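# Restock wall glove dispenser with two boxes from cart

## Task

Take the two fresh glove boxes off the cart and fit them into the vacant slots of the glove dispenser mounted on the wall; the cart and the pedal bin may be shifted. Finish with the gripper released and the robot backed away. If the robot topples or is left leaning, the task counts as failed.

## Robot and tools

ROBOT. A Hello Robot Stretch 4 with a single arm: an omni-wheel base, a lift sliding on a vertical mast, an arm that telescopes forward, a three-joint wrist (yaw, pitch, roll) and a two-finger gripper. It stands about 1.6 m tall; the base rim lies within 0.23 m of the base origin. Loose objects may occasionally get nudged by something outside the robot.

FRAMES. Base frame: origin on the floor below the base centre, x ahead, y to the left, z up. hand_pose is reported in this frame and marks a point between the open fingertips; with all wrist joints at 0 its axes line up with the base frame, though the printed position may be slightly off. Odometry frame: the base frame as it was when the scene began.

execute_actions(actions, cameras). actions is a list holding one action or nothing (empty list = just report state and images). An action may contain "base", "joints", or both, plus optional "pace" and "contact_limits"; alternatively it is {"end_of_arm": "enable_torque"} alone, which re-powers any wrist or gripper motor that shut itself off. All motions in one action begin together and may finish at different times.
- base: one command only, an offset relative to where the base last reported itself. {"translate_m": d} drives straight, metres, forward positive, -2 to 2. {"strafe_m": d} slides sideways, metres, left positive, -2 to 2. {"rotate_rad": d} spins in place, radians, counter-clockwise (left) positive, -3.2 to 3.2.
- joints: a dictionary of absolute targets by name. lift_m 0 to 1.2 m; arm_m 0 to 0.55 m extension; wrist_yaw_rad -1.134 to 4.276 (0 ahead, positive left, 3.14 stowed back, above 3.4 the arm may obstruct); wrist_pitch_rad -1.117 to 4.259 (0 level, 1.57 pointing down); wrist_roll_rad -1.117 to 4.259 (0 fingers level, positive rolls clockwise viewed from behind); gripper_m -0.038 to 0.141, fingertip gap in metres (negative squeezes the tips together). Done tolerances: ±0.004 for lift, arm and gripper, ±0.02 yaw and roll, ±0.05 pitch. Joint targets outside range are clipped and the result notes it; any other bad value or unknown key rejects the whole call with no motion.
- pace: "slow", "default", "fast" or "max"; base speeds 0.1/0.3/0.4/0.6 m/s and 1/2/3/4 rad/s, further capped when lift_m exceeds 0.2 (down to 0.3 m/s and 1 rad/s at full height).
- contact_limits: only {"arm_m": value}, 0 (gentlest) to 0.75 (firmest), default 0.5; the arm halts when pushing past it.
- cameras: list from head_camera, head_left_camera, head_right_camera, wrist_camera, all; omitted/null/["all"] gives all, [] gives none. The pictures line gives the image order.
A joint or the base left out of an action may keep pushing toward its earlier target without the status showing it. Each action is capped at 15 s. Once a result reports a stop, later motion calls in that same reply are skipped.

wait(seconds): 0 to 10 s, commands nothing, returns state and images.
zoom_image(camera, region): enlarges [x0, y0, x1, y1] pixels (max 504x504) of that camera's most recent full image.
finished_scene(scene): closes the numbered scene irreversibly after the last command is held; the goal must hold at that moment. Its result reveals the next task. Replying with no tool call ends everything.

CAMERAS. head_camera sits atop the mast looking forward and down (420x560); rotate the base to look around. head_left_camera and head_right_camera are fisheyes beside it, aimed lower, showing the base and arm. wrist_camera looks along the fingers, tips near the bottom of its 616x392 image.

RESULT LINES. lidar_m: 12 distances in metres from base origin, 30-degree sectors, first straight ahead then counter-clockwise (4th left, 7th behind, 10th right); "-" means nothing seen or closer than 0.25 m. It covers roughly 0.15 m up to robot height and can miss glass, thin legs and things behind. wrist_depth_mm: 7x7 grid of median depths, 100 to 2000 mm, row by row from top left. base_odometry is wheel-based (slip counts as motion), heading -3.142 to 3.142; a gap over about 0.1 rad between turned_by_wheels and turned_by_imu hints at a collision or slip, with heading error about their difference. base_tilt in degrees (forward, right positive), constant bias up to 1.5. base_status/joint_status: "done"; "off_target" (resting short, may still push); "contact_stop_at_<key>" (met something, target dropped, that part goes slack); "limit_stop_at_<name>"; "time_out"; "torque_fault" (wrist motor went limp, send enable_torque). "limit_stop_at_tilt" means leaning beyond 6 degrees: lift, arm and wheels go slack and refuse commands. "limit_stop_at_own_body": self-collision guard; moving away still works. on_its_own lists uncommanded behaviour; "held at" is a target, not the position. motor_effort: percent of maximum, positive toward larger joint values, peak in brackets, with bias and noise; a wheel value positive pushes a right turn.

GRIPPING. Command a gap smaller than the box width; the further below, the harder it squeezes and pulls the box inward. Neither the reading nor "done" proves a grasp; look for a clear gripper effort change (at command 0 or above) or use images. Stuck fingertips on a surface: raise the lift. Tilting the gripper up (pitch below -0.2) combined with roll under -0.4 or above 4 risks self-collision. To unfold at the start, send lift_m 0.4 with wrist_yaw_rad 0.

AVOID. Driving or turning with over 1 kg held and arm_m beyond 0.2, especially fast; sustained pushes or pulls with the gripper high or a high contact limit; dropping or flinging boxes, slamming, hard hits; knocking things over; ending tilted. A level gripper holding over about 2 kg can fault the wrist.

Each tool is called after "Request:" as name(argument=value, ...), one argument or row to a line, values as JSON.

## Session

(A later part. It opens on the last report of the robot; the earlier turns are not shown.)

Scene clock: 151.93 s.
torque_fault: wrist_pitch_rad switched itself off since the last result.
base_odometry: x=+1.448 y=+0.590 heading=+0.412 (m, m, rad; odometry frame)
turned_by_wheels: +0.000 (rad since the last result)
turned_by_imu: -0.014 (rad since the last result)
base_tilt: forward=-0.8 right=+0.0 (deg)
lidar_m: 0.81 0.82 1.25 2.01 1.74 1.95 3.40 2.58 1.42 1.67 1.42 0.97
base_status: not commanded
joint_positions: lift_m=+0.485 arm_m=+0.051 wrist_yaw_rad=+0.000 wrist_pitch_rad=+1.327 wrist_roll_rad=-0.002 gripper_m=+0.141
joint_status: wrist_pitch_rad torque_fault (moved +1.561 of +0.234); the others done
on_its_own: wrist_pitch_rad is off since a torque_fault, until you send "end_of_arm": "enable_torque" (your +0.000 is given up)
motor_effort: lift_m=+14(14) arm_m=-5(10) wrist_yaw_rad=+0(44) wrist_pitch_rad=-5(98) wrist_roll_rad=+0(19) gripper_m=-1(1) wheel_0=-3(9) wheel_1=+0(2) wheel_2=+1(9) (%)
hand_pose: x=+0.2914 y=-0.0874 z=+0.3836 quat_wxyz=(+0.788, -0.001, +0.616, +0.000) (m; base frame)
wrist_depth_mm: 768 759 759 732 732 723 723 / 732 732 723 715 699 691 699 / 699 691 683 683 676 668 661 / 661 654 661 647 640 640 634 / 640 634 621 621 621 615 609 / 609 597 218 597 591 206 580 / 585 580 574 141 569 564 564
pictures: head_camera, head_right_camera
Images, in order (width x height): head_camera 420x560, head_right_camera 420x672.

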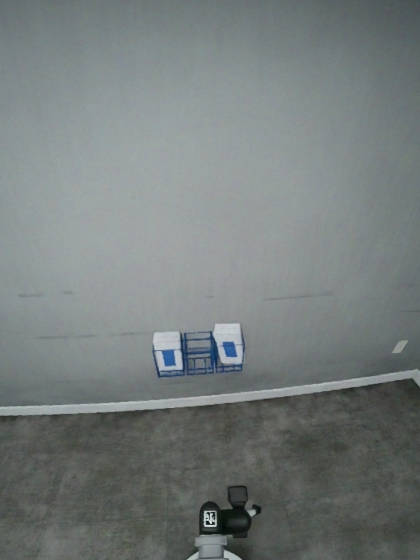

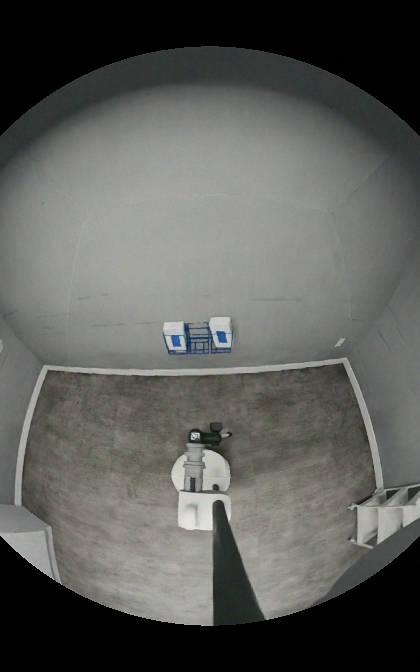

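Request:
execute_actions(
  actions=[
    {"end_of_arm":"enable_torque"},
  ],
  cameras=[],
)

Request:
execute_actions(
  actions=[
    {"joints":{"wrist_pitch_rad":0,"lift_m":0.57,"wrist_yaw_rad":-0.05}},
  ],
  cameras=[],
)

Request:
execute_actions(
  actions=[
    {"joints":{"arm_m":0.33}},
  ],
  cameras=["head_camera","wrist_camera"],
)

Scene clock: 155.33 s.
base_odometry: x=+1.448 y=+0.590 heading=+0.412 (m, m, rad; odometry frame)
turned_by_wheels: +0.000 (rad since the last result)
turned_by_imu: -0.001 (rad since the last result)
base_tilt: forward=-0.8 right=+0.0 (deg)
lidar_m: 0.82 0.84 1.22 2.02 1.72 1.91 3.41 2.59 1.40 1.66 1.39 0.99
base_status: not commanded
joint_positions: lift_m=+0.485 arm_m=+0.051 wrist_yaw_rad=+0.000 wrist_pitch_rad=+1.367 wrist_roll_rad=-0.002 gripper_m=+0.141
joint_status: not commanded
end_of_arm: enable_torque: each motor that was off is on again
on_its_own: wrist_pitch_rad is held at +1.367, not at your +0.000, since a torque_fault
motor_effort: lift_m=+14(15) arm_m=-5(5) wrist_yaw_rad=-1(0) wrist_pitch_rad=-1(0) wrist_roll_rad=+0(0) gripper_m=+1(0) wheel_0=-3(3) wheel_1=-1(1) wheel_2=+1(1) (%)
hand_pose: x=+0.2802 y=-0.0874 z=+0.3810 quat_wxyz=(+0.775, -0.001, +0.632, +0.001) (m; base frame)
wrist_depth_mm: 732 732 723 715 715 699 699 / 707 699 691 691 683 676 668 / 676 668 661 668 654 654 647 / 654 647 647 634 640 634 621 / 634 627 621 615 609 609 597 / 609 603 220 603 585 206 580 / 585 580 407 141 569 564 564
pictures: none
No camera images: the call's "cameras" was empty. Leave "cameras" out to get every camera's image.

Scene clock: 156.70 s.
base_odometry: x=+1.448 y=+0.590 heading=+0.412 (m, m, rad; odometry frame)
turned_by_wheels: +0.000 (rad since the last result)
turned_by_imu: -0.001 (rad since the last result)
base_tilt: forward=-0.9 right=+0.0 (deg)
lidar_m: 0.80 0.84 1.24 2.02 1.74 1.92 3.39 2.58 1.39 1.67 1.40 0.99
base_status: not commanded
joint_positions: lift_m=+0.570 arm_m=+0.051 wrist_yaw_rad=-0.050 wrist_pitch_rad=+0.003 wrist_roll_rad=-0.002 gripper_m=+0.141
joint_status: all done
motor_effort: lift_m=+21(26) arm_m=-5(5) wrist_yaw_rad=-1(2) wrist_pitch_rad=-7(12) wrist_roll_rad=-1(1) gripper_m=-3(1) wheel_0=-3(3) wheel_1=+0(0) wheel_2=+1(1) (%)
hand_pose: x=+0.5056 y=-0.1016 z=+0.7472 quat_wxyz=(+1.000, -0.001, +0.001, -0.025) (m; base frame)
wrist_depth_mm: 647 654 668 683 699 707 723 / 647 654 668 676 691 707 723 / 647 647 661 676 699 699 723 / 634 647 661 676 699 707 723 / 634 569 661 585 691 699 715 / 627 559 219 585 691 205 707 / 634 559 647 141 683 691 707
pictures: none
No camera images: the call's "cameras" was empty. Leave "cameras" out to get every camera's image.

Scene clock: 158.67 s.
base_odometry: x=+1.448 y=+0.590 heading=+0.412 (m, m, rad; odometry frame)
turned_by_wheels: +0.000 (rad since the last result)
turned_by_imu: -0.001 (rad since the last result)
base_tilt: forward=-0.9 right=+0.0 (deg)
lidar_m: 0.82 0.84 1.23 2.03 1.71 1.95 3.39 2.60 1.38 1.66 1.42 0.97
base_status: not commanded
joint_positions: lift_m=+0.570 arm_m=+0.329 wrist_yaw_rad=-0.050 wrist_pitch_rad=+0.002 wrist_roll_rad=-0.002 gripper_m=+0.141
joint_status: all done
motor_effort: lift_m=+22(21) arm_m=+5(6) wrist_yaw_rad=+0(1) wrist_pitch_rad=-7(11) wrist_roll_rad=-1(0) gripper_m=+2(4) wheel_0=-3(3) wheel_1=-1(0) wheel_2=+1(1) (%)
hand_pose: x=+0.7838 y=-0.1017 z=+0.7473 quat_wxyz=(+1.000, -0.001, +0.001, -0.025) (m; base frame)
wrist_depth_mm: 373 382 389 394 402 410 418 / 373 379 387 394 402 410 418 / 370 377 384 394 399 407 413 / 368 375 384 392 399 407 418 / 368 373 382 304 399 404 413 / 297 370 220 301 293 206 410 / 270 370 377 141 293 402 410
pictures: head_camera, wrist_camera
Images, in order (width x height): head_camera 420x560, wrist_camera 616x392.

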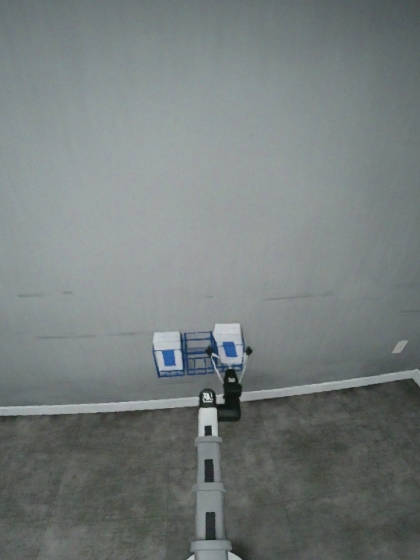

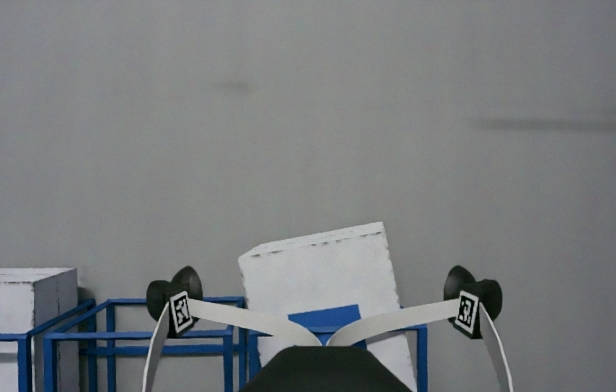

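Request:
execute_actions(
  actions=[
    {"joints":{"arm_m":0.45,"lift_m":0.58},"pace":"slow"},
  ],
  cameras=[],
)

Request:
execute_actions(
  actions=[
    {"base":{"strafe_m":-0.03},"pace":"slow"},
  ],
  cameras=["head_camera","wrist_camera"],
)

Request:
zoom_image(
  camera="head_camera",
  region=[150, 290, 270, 400],
)

Scene clock: 164.10 s.
base_odometry: x=+1.448 y=+0.590 heading=+0.412 (m, m, rad; odometry frame)
turned_by_wheels: +0.000 (rad since the last result)
turned_by_imu: -0.002 (rad since the last result)
base_tilt: forward=-0.9 right=+0.0 (deg)
lidar_m: 0.82 0.84 1.23 2.03 1.74 1.93 3.41 2.58 1.40 1.67 1.43 0.99
base_status: not commanded
joint_positions: lift_m=+0.580 arm_m=+0.449 wrist_yaw_rad=-0.050 wrist_pitch_rad=+0.002 wrist_roll_rad=-0.002 gripper_m=+0.141
joint_status: all done
motor_effort: lift_m=+22(26) arm_m=+5(5) wrist_yaw_rad=+1(1) wrist_pitch_rad=-6(5) wrist_roll_rad=-1(0) gripper_m=+1(2) wheel_0=-3(3) wheel_1=-1(0) wheel_2=+1(1) (%)
hand_pose: x=+0.9037 y=-0.1018 z=+0.7573 quat_wxyz=(+1.000, -0.001, +0.001, -0.025) (m; base frame)
wrist_depth_mm: 257 262 267 273 278 285 287 / 256 260 266 271 277 283 287 / 256 260 265 271 276 282 286 / 255 259 264 271 274 281 285 / 254 258 264 267 249 279 285 / 253 257 194 191 189 204 283 / 252 256 193 140 188 277 282
pictures: none
No camera images: the call's "cameras" was empty. Leave "cameras" out to get every camera's image.

Scene clock: 165.40 s.
base_odometry: x=+1.460 y=+0.563 heading=+0.413 (m, m, rad; odometry frame)
turned_by_wheels: +0.001 (rad since the last result)
turned_by_imu: +0.001 (rad since the last result)
base_tilt: forward=-0.9 right=+0.0 (deg)
lidar_m: 0.81 0.84 1.24 2.07 1.77 1.97 3.38 2.52 1.38 1.65 1.44 0.99
base_status: done
joint_positions: lift_m=+0.580 arm_m=+0.449 wrist_yaw_rad=-0.044 wrist_pitch_rad=+0.001 wrist_roll_rad=-0.002 gripper_m=+0.141
joint_status: not commanded
on_its_own: wrist_yaw_rad is at rest, and its effort (-19) is outside its rest range (-13 to +13)
motor_effort: lift_m=+22(22) arm_m=+5(5) wrist_yaw_rad=-19(19) wrist_pitch_rad=-4(7) wrist_roll_rad=+0(1) gripper_m=+2(3) wheel_0=+12(10) wheel_1=+0(8) wheel_2=+0(1) (%)
hand_pose: x=+0.9044 y=-0.0999 z=+0.7575 quat_wxyz=(+1.000, -0.001, +0.001, -0.022) (m; base frame)
wrist_depth_mm: 260 265 268 273 278 283 286 / 259 264 267 272 277 282 286 / 258 263 266 271 274 281 285 / 257 263 267 270 274 279 282 / 257 260 266 267 273 279 283 / 256 212 191 190 187 206 282 / 255 259 190 141 186 274 281
pictures: head_camera, wrist_camera
Images, in order (width x height): head_camera 420x560, wrist_camera 616x392.

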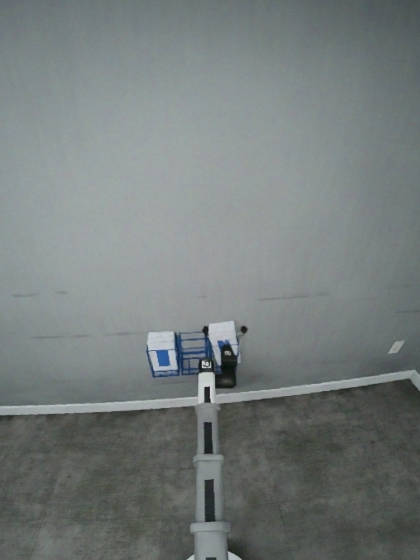

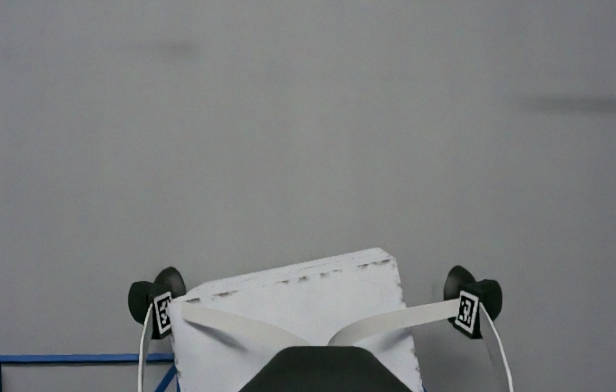

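Region (150, 290, 270, 400) of head_camera's 420x560 image, scaled by 4.200, with more detail than that image has; it fills the top 462 rows of this view, and the rest is white.

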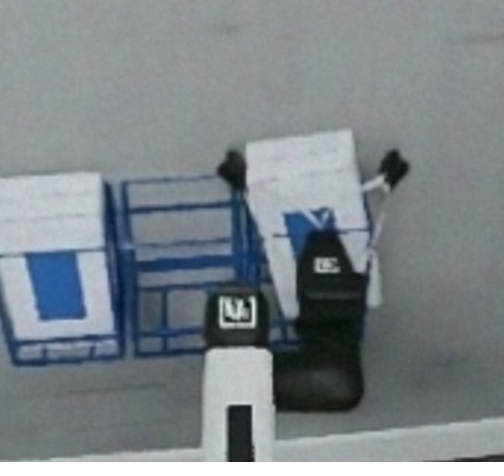

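Request:
execute_actions(
  actions=[
    {"base":{"strafe_m":0.03},"joints":{"lift_m":0.565},"pace":"slow"},
  ],
  cameras=[],
)

Request:
execute_actions(
  actions=[
    {"joints":{"gripper_m":0.04}},
  ],
  cameras=[],
)

Request:
execute_actions(
  actions=[
    {"joints":{"lift_m":0.66},"pace":"slow"},
  ],
  cameras=["head_camera","wrist_camera"],
)

Request:
zoom_image(
  camera="head_camera",
  region=[150, 290, 270, 400],
)

Scene clock: 169.17 s.
base_odometry: x=+1.448 y=+0.590 heading=+0.413 (m, m, rad; odometry frame)
turned_by_wheels: +0.000 (rad since the last result)
turned_by_imu: -0.002 (rad since the last result)
base_tilt: forward=-0.8 right=+0.0 (deg)
lidar_m: 0.82 0.83 1.26 2.02 1.72 1.96 3.39 2.58 1.41 1.68 1.40 0.98
base_status: done
joint_positions: lift_m=+0.565 arm_m=+0.449 wrist_yaw_rad=-0.050 wrist_pitch_rad=+0.002 wrist_roll_rad=-0.001 gripper_m=+0.141
joint_status: all done
motor_effort: lift_m=+15(22) arm_m=+5(5) wrist_yaw_rad=-1(18) wrist_pitch_rad=-6(7) wrist_roll_rad=-1(2) gripper_m=+1(0) wheel_0=-3(11) wheel_1=+5(9) wheel_2=+1(2) (%)
hand_pose: x=+0.9037 y=-0.1017 z=+0.7430 quat_wxyz=(+1.000, -0.001, +0.001, -0.025) (m; base frame)
wrist_depth_mm: 257 263 267 272 278 283 289 / 257 262 267 271 276 282 286 / 256 260 266 270 276 281 286 / 255 259 264 270 276 281 286 / 253 257 263 222 194 279 283 / 253 256 195 194 192 196 282 / 253 255 241 139 190 236 281
pictures: none
No camera images: the call's "cameras" was empty. Leave "cameras" out to get every camera's image.

Scene clock: 171.17 s.
base_odometry: x=+1.448 y=+0.590 heading=+0.413 (m, m, rad; odometry frame)
turned_by_wheels: +0.000 (rad since the last result)
turned_by_imu: -0.001 (rad since the last result)
base_tilt: forward=-0.9 right=+0.0 (deg)
lidar_m: 0.81 0.86 1.25 2.03 1.73 1.94 3.38 2.58 1.40 1.66 1.42 0.99
base_status: not commanded
joint_positions: lift_m=+0.565 arm_m=+0.449 wrist_yaw_rad=-0.054 wrist_pitch_rad=+0.002 wrist_roll_rad=-0.002 gripper_m=+0.041
joint_status: all done
motor_effort: lift_m=+14(14) arm_m=+4(5) wrist_yaw_rad=+10(11) wrist_pitch_rad=-7(6) wrist_roll_rad=+0(1) gripper_m=-39(37) wheel_0=-3(3) wheel_1=+4(5) wheel_2=+0(0) (%)
hand_pose: x=+0.9036 y=-0.1027 z=+0.7430 quat_wxyz=(+1.000, -0.001, +0.001, -0.027) (m; base frame)
wrist_depth_mm: 256 262 266 273 278 283 289 / 257 262 266 271 278 285 289 / 255 260 265 271 278 282 287 / 255 259 265 270 276 281 287 / 253 258 263 216 174 281 286 / 252 255 178 176 174 173 283 / 251 255 179 175 174 187 282
pictures: none
No camera images: the call's "cameras" was empty. Leave "cameras" out to get every camera's image.

Scene clock: 172.83 s.
base_odometry: x=+1.448 y=+0.590 heading=+0.413 (m, m, rad; odometry frame)
turned_by_wheels: +0.000 (rad since the last result)
turned_by_imu: +0.000 (rad since the last result)
base_tilt: forward=-0.8 right=-0.1 (deg)
lidar_m: 0.82 0.82 1.25 2.02 1.74 1.91 3.41 2.60 1.39 1.68 1.40 0.99
base_status: not commanded
joint_positions: lift_m=+0.659 arm_m=+0.449 wrist_yaw_rad=-0.046 wrist_pitch_rad=+0.011 wrist_roll_rad=+0.001 gripper_m=+0.041
joint_status: all done
on_its_own: wrist_pitch_rad is at rest, and its effort (-33) is outside its rest range (-23 to +23)
motor_effort: lift_m=+25(25) arm_m=+4(4) wrist_yaw_rad=-13(13) wrist_pitch_rad=-33(33) wrist_roll_rad=-6(6) gripper_m=-35(40) wheel_0=-1(3) wheel_1=+4(4) wheel_2=+0(0) (%)
hand_pose: x=+0.9043 y=-0.1005 z=+0.8344 quat_wxyz=(+1.000, +0.000, +0.006, -0.023) (m; base frame)
wrist_depth_mm: 255 260 264 267 273 278 283 / 255 259 264 268 273 277 282 / 255 258 263 268 273 278 281 / 254 258 263 267 273 276 281 / 254 258 263 220 176 277 281 / 254 256 175 175 175 181 279 / 254 257 175 175 174 276 279
pictures: head_camera, wrist_camera
Images, in order (width x height): head_camera 420x560, wrist_camera 616x392.

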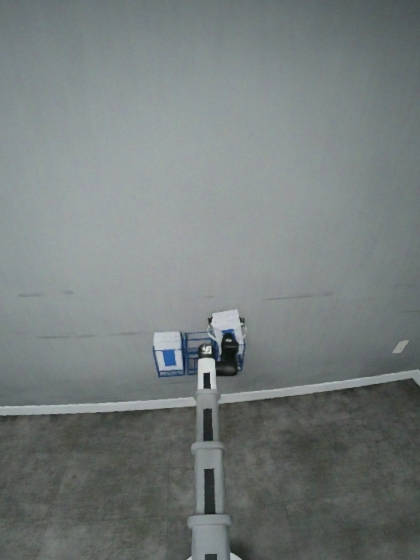

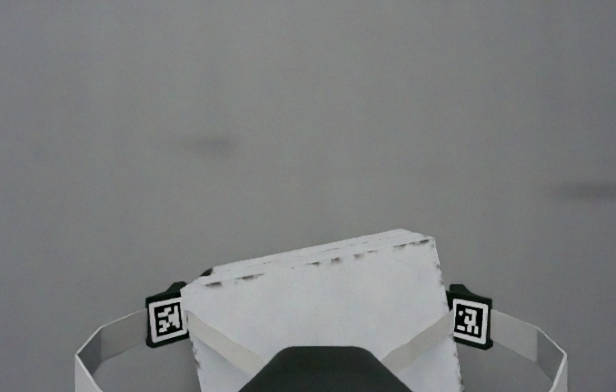

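Region (150, 290, 270, 400) of head_camera's 420x560 image, scaled by 4.200, with more detail than that image has; it fills the top 462 rows of this view, and the rest is white.

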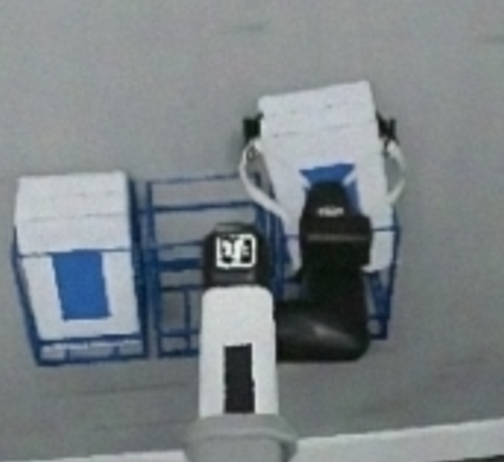

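Request:
execute_actions(
  actions=[
    {"joints":{"wrist_roll_rad":0.2,"lift_m":0.68},"pace":"slow"},
  ],
  cameras=["head_camera"],
)

Request:
zoom_image(
  camera="head_camera",
  region=[150, 290, 270, 400],
)

Scene clock: 175.70 s.
base_odometry: x=+1.448 y=+0.590 heading=+0.413 (m, m, rad; odometry frame)
turned_by_wheels: +0.000 (rad since the last result)
turned_by_imu: -0.001 (rad since the last result)
base_tilt: forward=-0.9 right=+0.0 (deg)
lidar_m: 0.82 0.85 1.23 2.01 1.74 1.93 3.36 2.55 1.40 1.68 1.40 0.97
base_status: not commanded
joint_positions: lift_m=+0.679 arm_m=+0.449 wrist_yaw_rad=-0.055 wrist_pitch_rad=+0.010 wrist_roll_rad=+0.196 gripper_m=+0.041
joint_status: all done
on_its_own: wrist_yaw_rad is at rest, and its effort (+15) is outside its rest range (-13 to +13); wrist_pitch_rad is at rest, and its effort (-30) is outside its rest range (-23 to +23)
motor_effort: lift_m=+25(27) arm_m=+4(4) wrist_yaw_rad=+15(15) wrist_pitch_rad=-30(32) wrist_roll_rad=+10(15) gripper_m=-30(35) wheel_0=-1(1) wheel_1=+3(4) wheel_2=+0(0) (%)
hand_pose: x=+0.9034 y=-0.1032 z=+0.8547 quat_wxyz=(+0.995, +0.098, +0.002, -0.028) (m; base frame)
wrist_depth_mm: 258 263 268 274 282 287 293 / 257 263 266 273 281 286 293 / 256 262 266 273 278 285 290 / 254 259 265 271 278 285 290 / 253 259 264 226 174 283 289 / 252 256 178 176 173 172 287 / 252 255 178 175 172 227 283
pictures: head_camera
Images, in order (width x height): head_camera 420x560.

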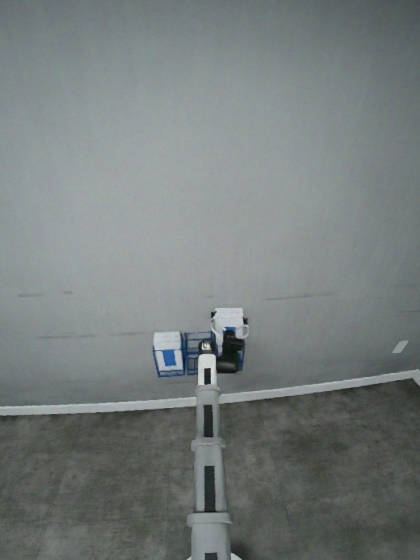

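Region (150, 290, 270, 400) of head_camera's 420x560 image, scaled by 4.200, with more detail than that image has; it fills the top 462 rows of this view, and the rest is white.

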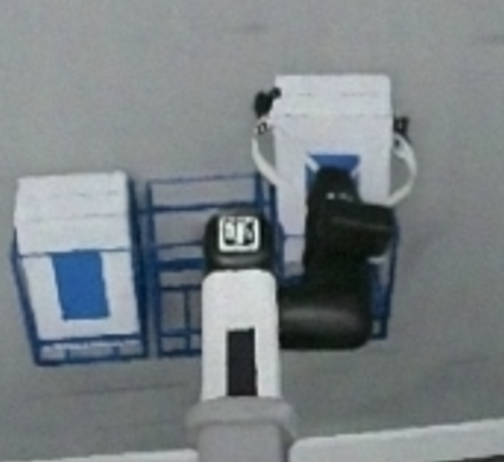

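Request:
execute_actions(
  actions=[
    {"base":{"strafe_m":-0.006},"joints":{"lift_m":0.61},"pace":"slow"},
  ],
  cameras=[],
)

Request:
execute_actions(
  actions=[
    {"joints":{"lift_m":0.565},"pace":"slow"},
  ],
  cameras=["head_camera"],
)

Request:
zoom_image(
  camera="head_camera",
  region=[150, 290, 270, 400],
)

Scene clock: 179.77 s.
base_odometry: x=+1.450 y=+0.585 heading=+0.412 (m, m, rad; odometry frame)
turned_by_wheels: -0.001 (rad since the last result)
turned_by_imu: -0.002 (rad since the last result)
base_tilt: forward=-0.9 right=+0.0 (deg)
lidar_m: 0.81 0.85 1.25 2.04 1.75 1.94 3.40 2.58 1.39 1.65 1.40 0.98
base_status: done
joint_positions: lift_m=+0.610 arm_m=+0.449 wrist_yaw_rad=-0.054 wrist_pitch_rad=+0.008 wrist_roll_rad=+0.199 gripper_m=+0.041
joint_status: all done
on_its_own: wrist_pitch_rad is at rest, and its effort (-24) is outside its rest range (-23 to +23)
motor_effort: lift_m=+16(21) arm_m=+4(4) wrist_yaw_rad=+10(15) wrist_pitch_rad=-24(29) wrist_roll_rad=+3(9) gripper_m=-37(35) wheel_0=+0(1) wheel_1=-6(8) wheel_2=-1(1) (%)
hand_pose: x=+0.9035 y=-0.1028 z=+0.7862 quat_wxyz=(+0.995, +0.099, +0.001, -0.027) (m; base frame)
wrist_depth_mm: 259 265 271 277 282 287 294 / 258 265 270 274 282 287 293 / 257 262 267 273 277 285 290 / 256 260 266 272 277 282 289 / 253 258 263 224 174 281 287 / 253 256 178 176 173 173 285 / 252 256 177 174 172 225 282
pictures: none
No camera images: the call's "cameras" was empty. Leave "cameras" out to get every camera's image.

Scene clock: 181.00 s.
base_odometry: x=+1.450 y=+0.585 heading=+0.412 (m, m, rad; odometry frame)
turned_by_wheels: +0.000 (rad since the last result)
turned_by_imu: -0.001 (rad since the last result)
base_tilt: forward=-0.9 right=+0.0 (deg)
lidar_m: 0.80 0.83 1.23 2.03 1.75 1.94 3.40 2.55 1.41 1.65 1.43 0.98
base_status: not commanded
joint_positions: lift_m=+0.565 arm_m=+0.449 wrist_yaw_rad=-0.055 wrist_pitch_rad=+0.009 wrist_roll_rad=+0.199 gripper_m=+0.041
joint_status: all done
on_its_own: wrist_pitch_rad is at rest, and its effort (-24) is outside its rest range (-23 to +23)
motor_effort: lift_m=+17(17) arm_m=+4(4) wrist_yaw_rad=+13(13) wrist_pitch_rad=-24(27) wrist_roll_rad=+3(4) gripper_m=-38(38) wheel_0=-2(2) wheel_1=-6(6) wheel_2=-2(2) (%)
hand_pose: x=+0.9035 y=-0.1030 z=+0.7409 quat_wxyz=(+0.995, +0.100, +0.002, -0.028) (m; base frame)
wrist_depth_mm: 258 265 270 276 285 289 294 / 257 263 270 276 281 287 293 / 256 262 267 273 279 286 291 / 254 260 267 272 278 283 289 / 254 260 264 222 174 283 287 / 253 255 177 176 174 174 286 / 251 254 177 175 167 172 283
pictures: head_camera
Images, in order (width x height): head_camera 420x560.

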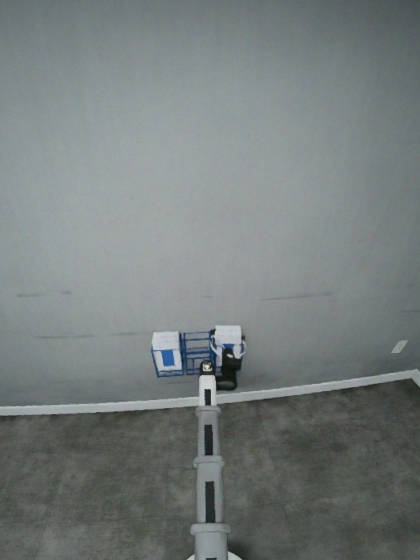

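Region (150, 290, 270, 400) of head_camera's 420x560 image, scaled by 4.200, with more detail than that image has; it fills the top 462 rows of this view, and the rest is white.

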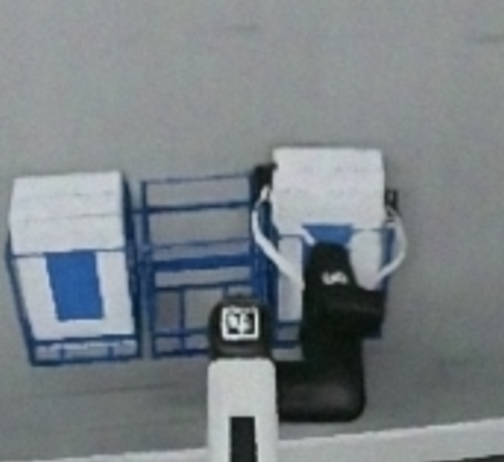

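Going well. A bit lower, release, raise before retracting.

Request:
execute_actions(
  actions=[
    {"joints":{"lift_m":0.545},"pace":"slow"},
  ],
  cameras=[],
)

Request:
execute_actions(
  actions=[
    {"joints":{"gripper_m":0.141}},
  ],
  cameras=[],
)

Request:
execute_actions(
  actions=[
    {"joints":{"lift_m":0.66}},
  ],
  cameras=[],
)

Request:
execute_actions(
  actions=[
    {"joints":{"arm_m":0.02,"wrist_roll_rad":0,"wrist_yaw_rad":0,"wrist_pitch_rad":0}},
  ],
  cameras=["head_camera","head_right_camera"],
)

Request:
zoom_image(
  camera="head_camera",
  region=[150, 290, 270, 400],
)

Scene clock: 185.87 s.
base_odometry: x=+1.450 y=+0.585 heading=+0.412 (m, m, rad; odometry frame)
turned_by_wheels: +0.000 (rad since the last result)
turned_by_imu: -0.002 (rad since the last result)
base_tilt: forward=-0.9 right=+0.0 (deg)
lidar_m: 0.80 0.83 1.25 2.02 1.74 1.95 3.41 2.59 1.41 1.65 1.45 0.99
base_status: not commanded
joint_positions: lift_m=+0.546 arm_m=+0.449 wrist_yaw_rad=-0.056 wrist_pitch_rad=-0.012 wrist_roll_rad=+0.196 gripper_m=+0.041
joint_status: all done
on_its_own: wrist_yaw_rad is at rest, and its effort (+17) is outside its rest range (-13 to +13); wrist_pitch_rad is at rest, and its effort (+36) is outside its rest range (-23 to +23)
motor_effort: lift_m=+8(17) arm_m=+4(4) wrist_yaw_rad=+17(18) wrist_pitch_rad=+36(34) wrist_roll_rad=+12(13) gripper_m=-34(36) wheel_0=-2(2) wheel_1=-6(6) wheel_2=-2(2) (%)
hand_pose: x=+0.9033 y=-0.1035 z=+0.7276 quat_wxyz=(+0.995, +0.098, -0.009, -0.027) (m; base frame)
wrist_depth_mm: 267 272 277 282 289 296 300 / 264 270 274 278 286 293 297 / 262 265 271 277 282 287 294 / 257 262 270 274 277 286 290 / 255 259 264 215 175 283 286 / 253 255 178 176 174 174 283 / 251 252 176 174 166 171 278
pictures: none
No camera images: the call's "cameras" was empty. Leave "cameras" out to get every camera's image.

Scene clock: 187.87 s.
base_odometry: x=+1.450 y=+0.585 heading=+0.412 (m, m, rad; odometry frame)
turned_by_wheels: +0.000 (rad since the last result)
turned_by_imu: -0.001 (rad since the last result)
base_tilt: forward=-0.9 right=-0.1 (deg)
lidar_m: 0.80 0.84 1.26 2.02 1.75 1.96 3.39 2.59 1.40 1.67 1.41 0.98
base_status: not commanded
joint_positions: lift_m=+0.546 arm_m=+0.449 wrist_yaw_rad=-0.057 wrist_pitch_rad=-0.012 wrist_roll_rad=+0.196 gripper_m=+0.141
joint_status: all done
on_its_own: wrist_yaw_rad is at rest, and its effort (+20) is outside its rest range (-13 to +13); wrist_pitch_rad is at rest, and its effort (+33) is outside its rest range (-23 to +23)
motor_effort: lift_m=+9(9) arm_m=+4(4) wrist_yaw_rad=+20(22) wrist_pitch_rad=+33(32) wrist_roll_rad=+13(14) gripper_m=-1(32) wheel_0=-2(2) wheel_1=-4(7) wheel_2=-2(2) (%)
hand_pose: x=+0.9032 y=-0.1037 z=+0.7273 quat_wxyz=(+0.995, +0.097, -0.009, -0.028) (m; base frame)
wrist_depth_mm: 266 272 277 282 287 294 300 / 263 268 274 279 286 291 297 / 262 266 271 276 283 289 293 / 258 263 270 273 279 285 290 / 256 259 264 197 196 282 286 / 253 256 193 192 191 278 283 / 250 254 191 138 187 187 281
pictures: none
No camera images: the call's "cameras" was empty. Leave "cameras" out to get every camera's image.

Scene clock: 189.40 s.
base_odometry: x=+1.450 y=+0.585 heading=+0.412 (m, m, rad; odometry frame)
turned_by_wheels: +0.000 (rad since the last result)
turned_by_imu: -0.001 (rad since the last result)
base_tilt: forward=-0.8 right=+0.0 (deg)
lidar_m: 0.81 0.84 1.23 2.02 1.73 1.96 3.41 2.56 1.40 1.66 1.40 0.97
base_status: not commanded
joint_positions: lift_m=+0.660 arm_m=+0.449 wrist_yaw_rad=-0.050 wrist_pitch_rad=+0.002 wrist_roll_rad=+0.200 gripper_m=+0.141
joint_status: all done
motor_effort: lift_m=+22(29) arm_m=+4(4) wrist_yaw_rad=+1(21) wrist_pitch_rad=-8(32) wrist_roll_rad=-1(14) gripper_m=+0(5) wheel_0=-2(2) wheel_1=-4(4) wheel_2=-2(2) (%)
hand_pose: x=+0.9039 y=-0.1018 z=+0.8372 quat_wxyz=(+0.995, +0.100, -0.001, -0.025) (m; base frame)
wrist_depth_mm: 262 266 272 276 282 287 294 / 260 265 270 274 281 286 290 / 258 263 268 273 278 283 289 / 256 260 266 272 276 282 287 / 254 260 264 268 274 278 285 / 253 256 219 267 272 205 282 / 252 255 260 141 271 274 282
pictures: none
No camera images: the call's "cameras" was empty. Leave "cameras" out to get every camera's image.

Scene clock: 191.77 s.
base_odometry: x=+1.450 y=+0.585 heading=+0.412 (m, m, rad; odometry frame)
turned_by_wheels: +0.000 (rad since the last result)
turned_by_imu: -0.001 (rad since the last result)
base_tilt: forward=-0.8 right=+0.0 (deg)
lidar_m: 0.79 0.83 1.25 2.03 1.75 1.96 3.41 2.58 1.41 1.67 1.41 0.98
base_status: not commanded
joint_positions: lift_m=+0.660 arm_m=+0.021 wrist_yaw_rad=+0.000 wrist_pitch_rad=+0.002 wrist_roll_rad=+0.000 gripper_m=+0.141
joint_status: all done
motor_effort: lift_m=+22(22) arm_m=-5(5) wrist_yaw_rad=+0(4) wrist_pitch_rad=-7(6) wrist_roll_rad=-1(2) gripper_m=-1(0) wheel_0=-2(2) wheel_1=-4(4) wheel_2=-2(2) (%)
hand_pose: x=+0.4803 y=-0.0874 z=+0.8373 quat_wxyz=(+1.000, +0.000, +0.001, +0.000) (m; base frame)
wrist_depth_mm: 691 699 699 699 707 715 723 / 691 691 699 707 707 707 723 / 683 683 691 699 699 715 715 / 691 683 691 699 707 715 715 / 683 691 683 699 707 707 707 / 683 603 220 603 691 206 707 / 683 603 683 141 699 699 707
pictures: head_camera, head_right_camera
Images, in order (width x height): head_camera 420x560, head_right_camera 420x672.

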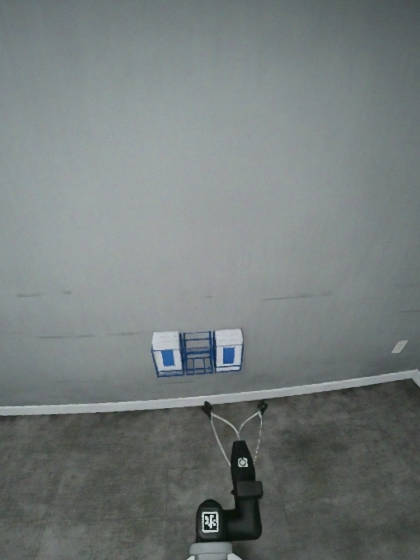

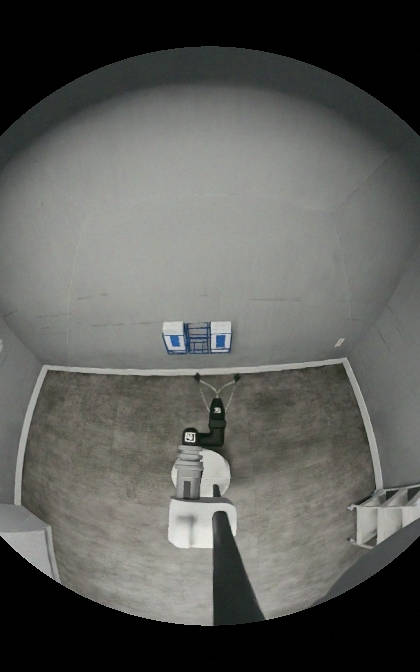

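Region (150, 290, 270, 400) of head_camera's 420x560 image, scaled by 4.200, with more detail than that image has; it fills the top 462 rows of this view, and the rest is white.

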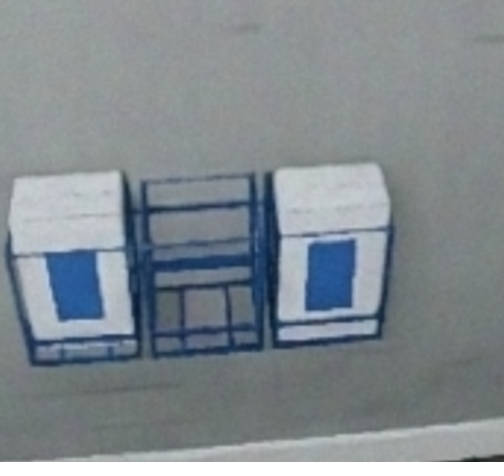

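Request:
execute_actions(
  actions=[
    {"base":{"translate_m":-0.72}},
  ],
  cameras=[],
)

Request:
execute_actions(
  actions=[
    {"base":{"strafe_m":-0.52}},
  ],
  cameras=[],
)

Request:
execute_actions(
  actions=[
    {"base":{"rotate_rad":-1.5},"joints":{"lift_m":0.67}},
  ],
  cameras=["head_camera","wrist_camera"],
)

Scene clock: 198.83 s.
base_odometry: x=+0.791 y=+0.297 heading=+0.412 (m, m, rad; odometry frame)
turned_by_wheels: +0.000 (rad since the last result)
turned_by_imu: -0.001 (rad since the last result)
base_tilt: forward=-0.9 right=+0.0 (deg)
lidar_m: 1.52 1.68 2.14 1.42 1.42 1.90 2.66 2.62 1.83 1.29 1.74 1.73
base_status: done
joint_positions: lift_m=+0.660 arm_m=+0.021 wrist_yaw_rad=+0.000 wrist_pitch_rad=+0.002 wrist_roll_rad=+0.000 gripper_m=+0.141
joint_status: not commanded
motor_effort: lift_m=+21(22) arm_m=-5(5) wrist_yaw_rad=+0(1) wrist_pitch_rad=-8(7) wrist_roll_rad=-1(1) gripper_m=+2(1) wheel_0=-2(1) wheel_1=-2(9) wheel_2=+2(12) (%)
hand_pose: x=+0.4803 y=-0.0874 z=+0.8373 quat_wxyz=(+1.000, +0.000, +0.001, +0.000) (m; base frame)
wrist_depth_mm: 1430 1430 1464 1464 1464 1464 1464 / 1430 1430 1397 1464 1464 1464 1499 / 1430 1430 1464 1430 1499 1464 1499 / 1397 1430 1464 1430 1464 1464 1464 / 1397 1430 1430 1464 1430 1499 1464 / 1397 1397 219 1430 1464 206 1430 / 1366 1430 1430 141 1430 1397 1464
pictures: none
No camera images: the call's "cameras" was empty. Leave "cameras" out to get every camera's image.

Scene clock: 201.90 s.
base_odometry: x=+0.999 y=-0.180 heading=+0.412 (m, m, rad; odometry frame)
turned_by_wheels: +0.000 (rad since the last result)
turned_by_imu: +0.000 (rad since the last result)
base_tilt: forward=-0.9 right=+0.0 (deg)
lidar_m: 1.58 1.62 2.25 1.92 1.97 2.59 2.62 1.82 0.82 0.76 1.23 1.61
base_status: done
joint_positions: lift_m=+0.660 arm_m=+0.021 wrist_yaw_rad=+0.000 wrist_pitch_rad=+0.002 wrist_roll_rad=+0.000 gripper_m=+0.141
joint_status: not commanded
motor_effort: lift_m=+21(21) arm_m=-5(5) wrist_yaw_rad=+0(0) wrist_pitch_rad=-6(6) wrist_roll_rad=-1(1) gripper_m=-2(1) wheel_0=+1(7) wheel_1=-3(11) wheel_2=+0(1) (%)
hand_pose: x=+0.4803 y=-0.0874 z=+0.8373 quat_wxyz=(+1.000, +0.000, +0.001, +0.000) (m; base frame)
wrist_depth_mm: 1464 1499 1499 1499 1537 1499 1499 / 1499 1499 1499 1464 1464 1499 1499 / 1430 1464 1464 1464 1537 1464 1499 / 1464 1430 1464 1499 1464 1499 1537 / 1430 1464 1464 1464 1464 1537 1499 / 1430 1366 219 1464 1499 205 1464 / 1464 1430 1430 141 1464 1464 1464
pictures: none
No camera images: the call's "cameras" was empty. Leave "cameras" out to get every camera's image.

Scene clock: 203.90 s.
base_odometry: x=+0.999 y=-0.180 heading=-1.088 (m, m, rad; odometry frame)
turned_by_wheels: -1.500 (rad since the last result)
turned_by_imu: -1.481 (rad since the last result)
base_tilt: forward=-0.9 right=+0.1 (deg)
lidar_m: 0.77 1.25 1.73 1.58 1.66 2.43 1.95 2.02 2.72 2.61 1.70 0.81
base_status: done
joint_positions: lift_m=+0.670 arm_m=+0.021 wrist_yaw_rad=+0.000 wrist_pitch_rad=+0.002 wrist_roll_rad=+0.000 gripper_m=+0.141
joint_status: all done
motor_effort: lift_m=+20(22) arm_m=-5(5) wrist_yaw_rad=+0(0) wrist_pitch_rad=-9(7) wrist_roll_rad=+0(1) gripper_m=+1(0) wheel_0=+1(9) wheel_1=+1(9) wheel_2=+3(10) (%)
hand_pose: x=+0.4803 y=-0.0874 z=+0.8474 quat_wxyz=(+1.000, +0.000, +0.001, +0.000) (m; base frame)
wrist_depth_mm: 1042 1008 1008 991 976 976 960 / 1025 1008 991 991 960 960 946 / 1025 991 976 976 976 960 946 / 1025 991 991 960 960 960 946 / 1025 1008 976 976 976 946 946 / 1008 991 219 750 759 205 931 / 1008 991 554 141 539 535 917
pictures: head_camera, wrist_camera
Images, in order (width x height): head_camera 420x560, wrist_camera 616x392.

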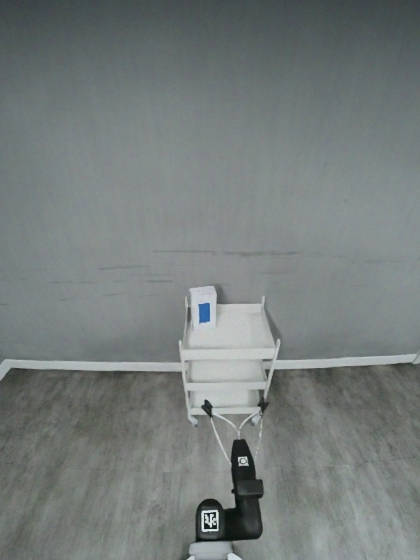

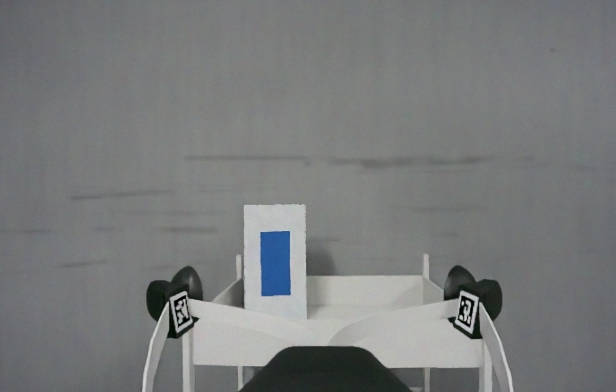

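Request:
execute_actions(
  actions=[
    {"base":{"strafe_m":0.093},"joints":{"arm_m":0.3}},
  ],
  cameras=["head_camera","wrist_camera"],
)

Scene clock: 207.37 s.
base_odometry: x=+1.081 y=-0.137 heading=-1.088 (m, m, rad; odometry frame)
turned_by_wheels: +0.000 (rad since the last result)
turned_by_imu: -0.002 (rad since the last result)
base_tilt: forward=-0.9 right=+0.0 (deg)
lidar_m: 0.77 1.25 1.65 1.48 1.53 2.27 1.97 2.03 2.81 2.70 1.69 0.82
base_status: done
joint_positions: lift_m=+0.670 arm_m=+0.299 wrist_yaw_rad=+0.000 wrist_pitch_rad=+0.002 wrist_roll_rad=+0.000 gripper_m=+0.141
joint_status: all done
motor_effort: lift_m=+20(20) arm_m=+5(7) wrist_yaw_rad=-1(0) wrist_pitch_rad=-5(7) wrist_roll_rad=+0(1) gripper_m=-2(2) wheel_0=-3(9) wheel_1=+1(10) wheel_2=+0(3) (%)
hand_pose: x=+0.7585 y=-0.0874 z=+0.8474 quat_wxyz=(+1.000, +0.000, +0.001, +0.000) (m; base frame)
wrist_depth_mm: 723 723 715 699 691 691 676 / 732 723 715 691 683 676 668 / 715 715 707 691 691 676 676 / 715 707 699 683 676 668 668 / 715 707 699 462 683 676 661 / 715 707 220 459 585 206 661 / 707 707 691 141 539 525 488
pictures: head_camera, wrist_camera
Images, in order (width x height): head_camera 420x560, wrist_camera 616x392.

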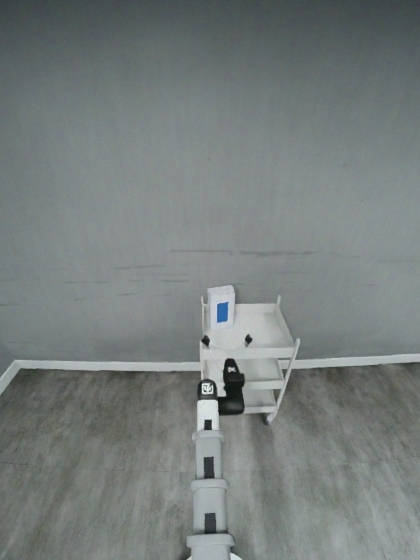

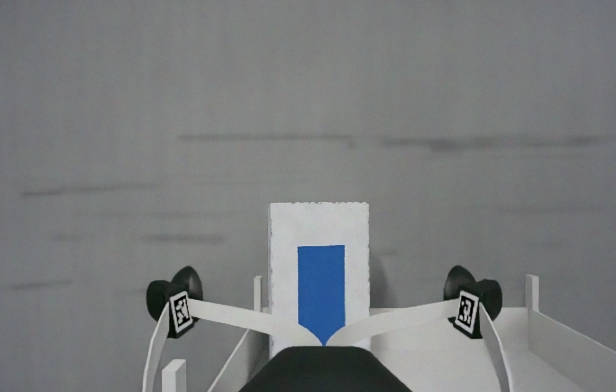

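Request:
execute_actions(
  actions=[
    {"base":{"translate_m":0.1},"joints":{"arm_m":0.46},"pace":"slow"},
  ],
  cameras=["wrist_camera"],
)

Request:
execute_actions(
  actions=[
    {"joints":{"gripper_m":0.04}},
  ],
  cameras=["wrist_camera"],
)

Request:
execute_actions(
  actions=[
    {"joints":{"lift_m":0.84},"pace":"slow"},
  ],
  cameras=["head_camera","wrist_camera"],
)

Scene clock: 212.93 s.
base_odometry: x=+1.128 y=-0.225 heading=-1.088 (m, m, rad; odometry frame)
turned_by_wheels: +0.000 (rad since the last result)
turned_by_imu: -0.002 (rad since the last result)
base_tilt: forward=-0.9 right=+0.0 (deg)
lidar_m: 0.68 1.16 1.60 1.52 1.54 2.28 2.06 2.12 2.81 2.71 1.54 0.71
base_status: done
joint_positions: lift_m=+0.670 arm_m=+0.459 wrist_yaw_rad=+0.000 wrist_pitch_rad=+0.002 wrist_roll_rad=+0.000 gripper_m=+0.141
joint_status: all done
motor_effort: lift_m=+20(20) arm_m=+5(5) wrist_yaw_rad=-1(1) wrist_pitch_rad=-8(5) wrist_roll_rad=+0(1) gripper_m=+0(0) wheel_0=+5(8) wheel_1=+3(6) wheel_2=-4(9) (%)
hand_pose: x=+0.9185 y=-0.0874 z=+0.8474 quat_wxyz=(+1.000, +0.000, +0.001, +0.000) (m; base frame)
wrist_depth_mm: 452 442 433 430 430 421 415 / 449 439 433 430 424 421 415 / 449 439 433 430 424 421 413 / 442 442 430 427 421 418 413 / 442 433 193 200 207 415 410 / 439 436 192 198 204 205 407 / 445 436 192 141 207 413 407
pictures: wrist_camera
Images, in order (width x height): wrist_camera 616x392.

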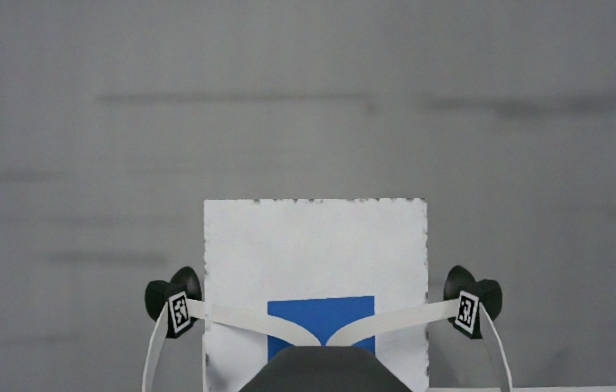

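Scene clock: 214.93 s.
base_odometry: x=+1.128 y=-0.225 heading=-1.088 (m, m, rad; odometry frame)
turned_by_wheels: +0.000 (rad since the last result)
turned_by_imu: -0.001 (rad since the last result)
base_tilt: forward=-0.8 right=+0.0 (deg)
lidar_m: 0.66 1.14 1.61 1.50 1.53 2.28 2.07 2.13 2.82 2.71 1.54 0.71
base_status: not commanded
joint_positions: lift_m=+0.670 arm_m=+0.459 wrist_yaw_rad=+0.001 wrist_pitch_rad=+0.001 wrist_roll_rad=+0.000 gripper_m=+0.041
joint_status: all done
motor_effort: lift_m=+20(20) arm_m=+3(5) wrist_yaw_rad=-4(6) wrist_pitch_rad=-6(8) wrist_roll_rad=+0(1) gripper_m=-36(34) wheel_0=+5(5) wheel_1=+3(3) wheel_2=-4(4) (%)
hand_pose: x=+0.9189 y=-0.0871 z=+0.8477 quat_wxyz=(+1.000, +0.000, +0.001, +0.001) (m; base frame)
wrist_depth_mm: 452 442 439 430 427 421 415 / 449 442 436 430 421 418 413 / 449 439 436 427 421 415 413 / 445 439 430 241 237 415 410 / 445 439 175 179 184 413 410 / 439 436 176 180 186 179 407 / 439 433 176 179 186 413 404
pictures: wrist_camera
Images, in order (width x height): wrist_camera 616x392.

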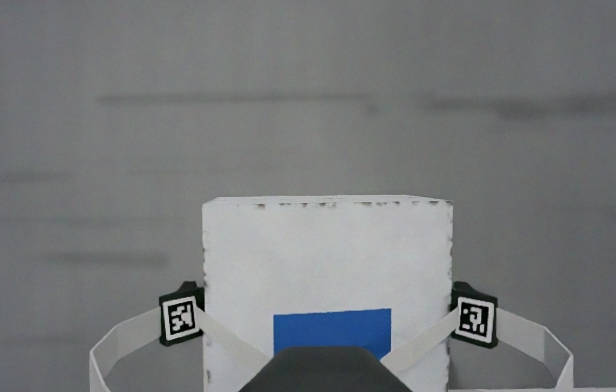

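Scene clock: 217.10 s.
base_odometry: x=+1.128 y=-0.225 heading=-1.088 (m, m, rad; odometry frame)
turned_by_wheels: +0.000 (rad since the last result)
turned_by_imu: -0.001 (rad since the last result)
base_tilt: forward=-0.8 right=-0.1 (deg)
lidar_m: 0.67 1.16 1.61 1.52 1.54 2.31 2.07 2.12 2.80 2.72 1.56 0.71
base_status: not commanded
joint_positions: lift_m=+0.840 arm_m=+0.459 wrist_yaw_rad=+0.000 wrist_pitch_rad=+0.007 wrist_roll_rad=+0.000 gripper_m=+0.041
joint_status: all done
on_its_own: wrist_pitch_rad is at rest, and its effort (-24) is outside its rest range (-23 to +23)
motor_effort: lift_m=+24(23) arm_m=+3(3) wrist_yaw_rad=+0(3) wrist_pitch_rad=-24(22) wrist_roll_rad=-1(0) gripper_m=-40(35) wheel_0=+5(5) wheel_1=+3(3) wheel_2=-4(4) (%)
hand_pose: x=+0.9188 y=-0.0874 z=+1.0156 quat_wxyz=(+1.000, +0.000, +0.004, +0.000) (m; base frame)
wrist_depth_mm: 449 442 433 430 424 418 413 / 445 439 433 427 424 415 410 / 442 436 433 427 421 415 413 / 445 439 433 424 418 415 410 / 445 439 177 181 187 413 410 / 442 436 177 180 186 178 407 / 445 430 174 178 185 410 407
pictures: head_camera, wrist_camera
Images, in order (width x height): head_camera 420x560, wrist_camera 616x392.

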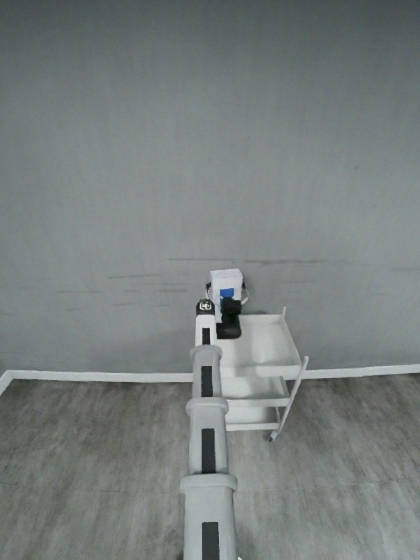

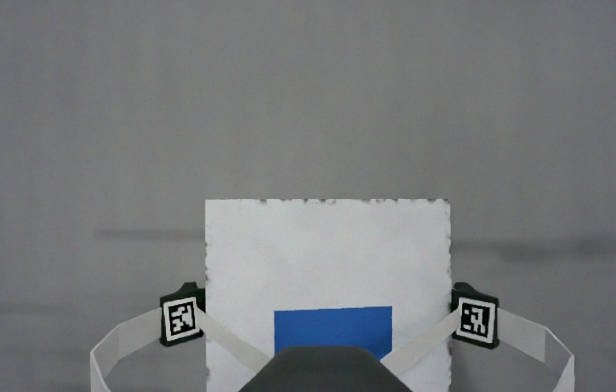

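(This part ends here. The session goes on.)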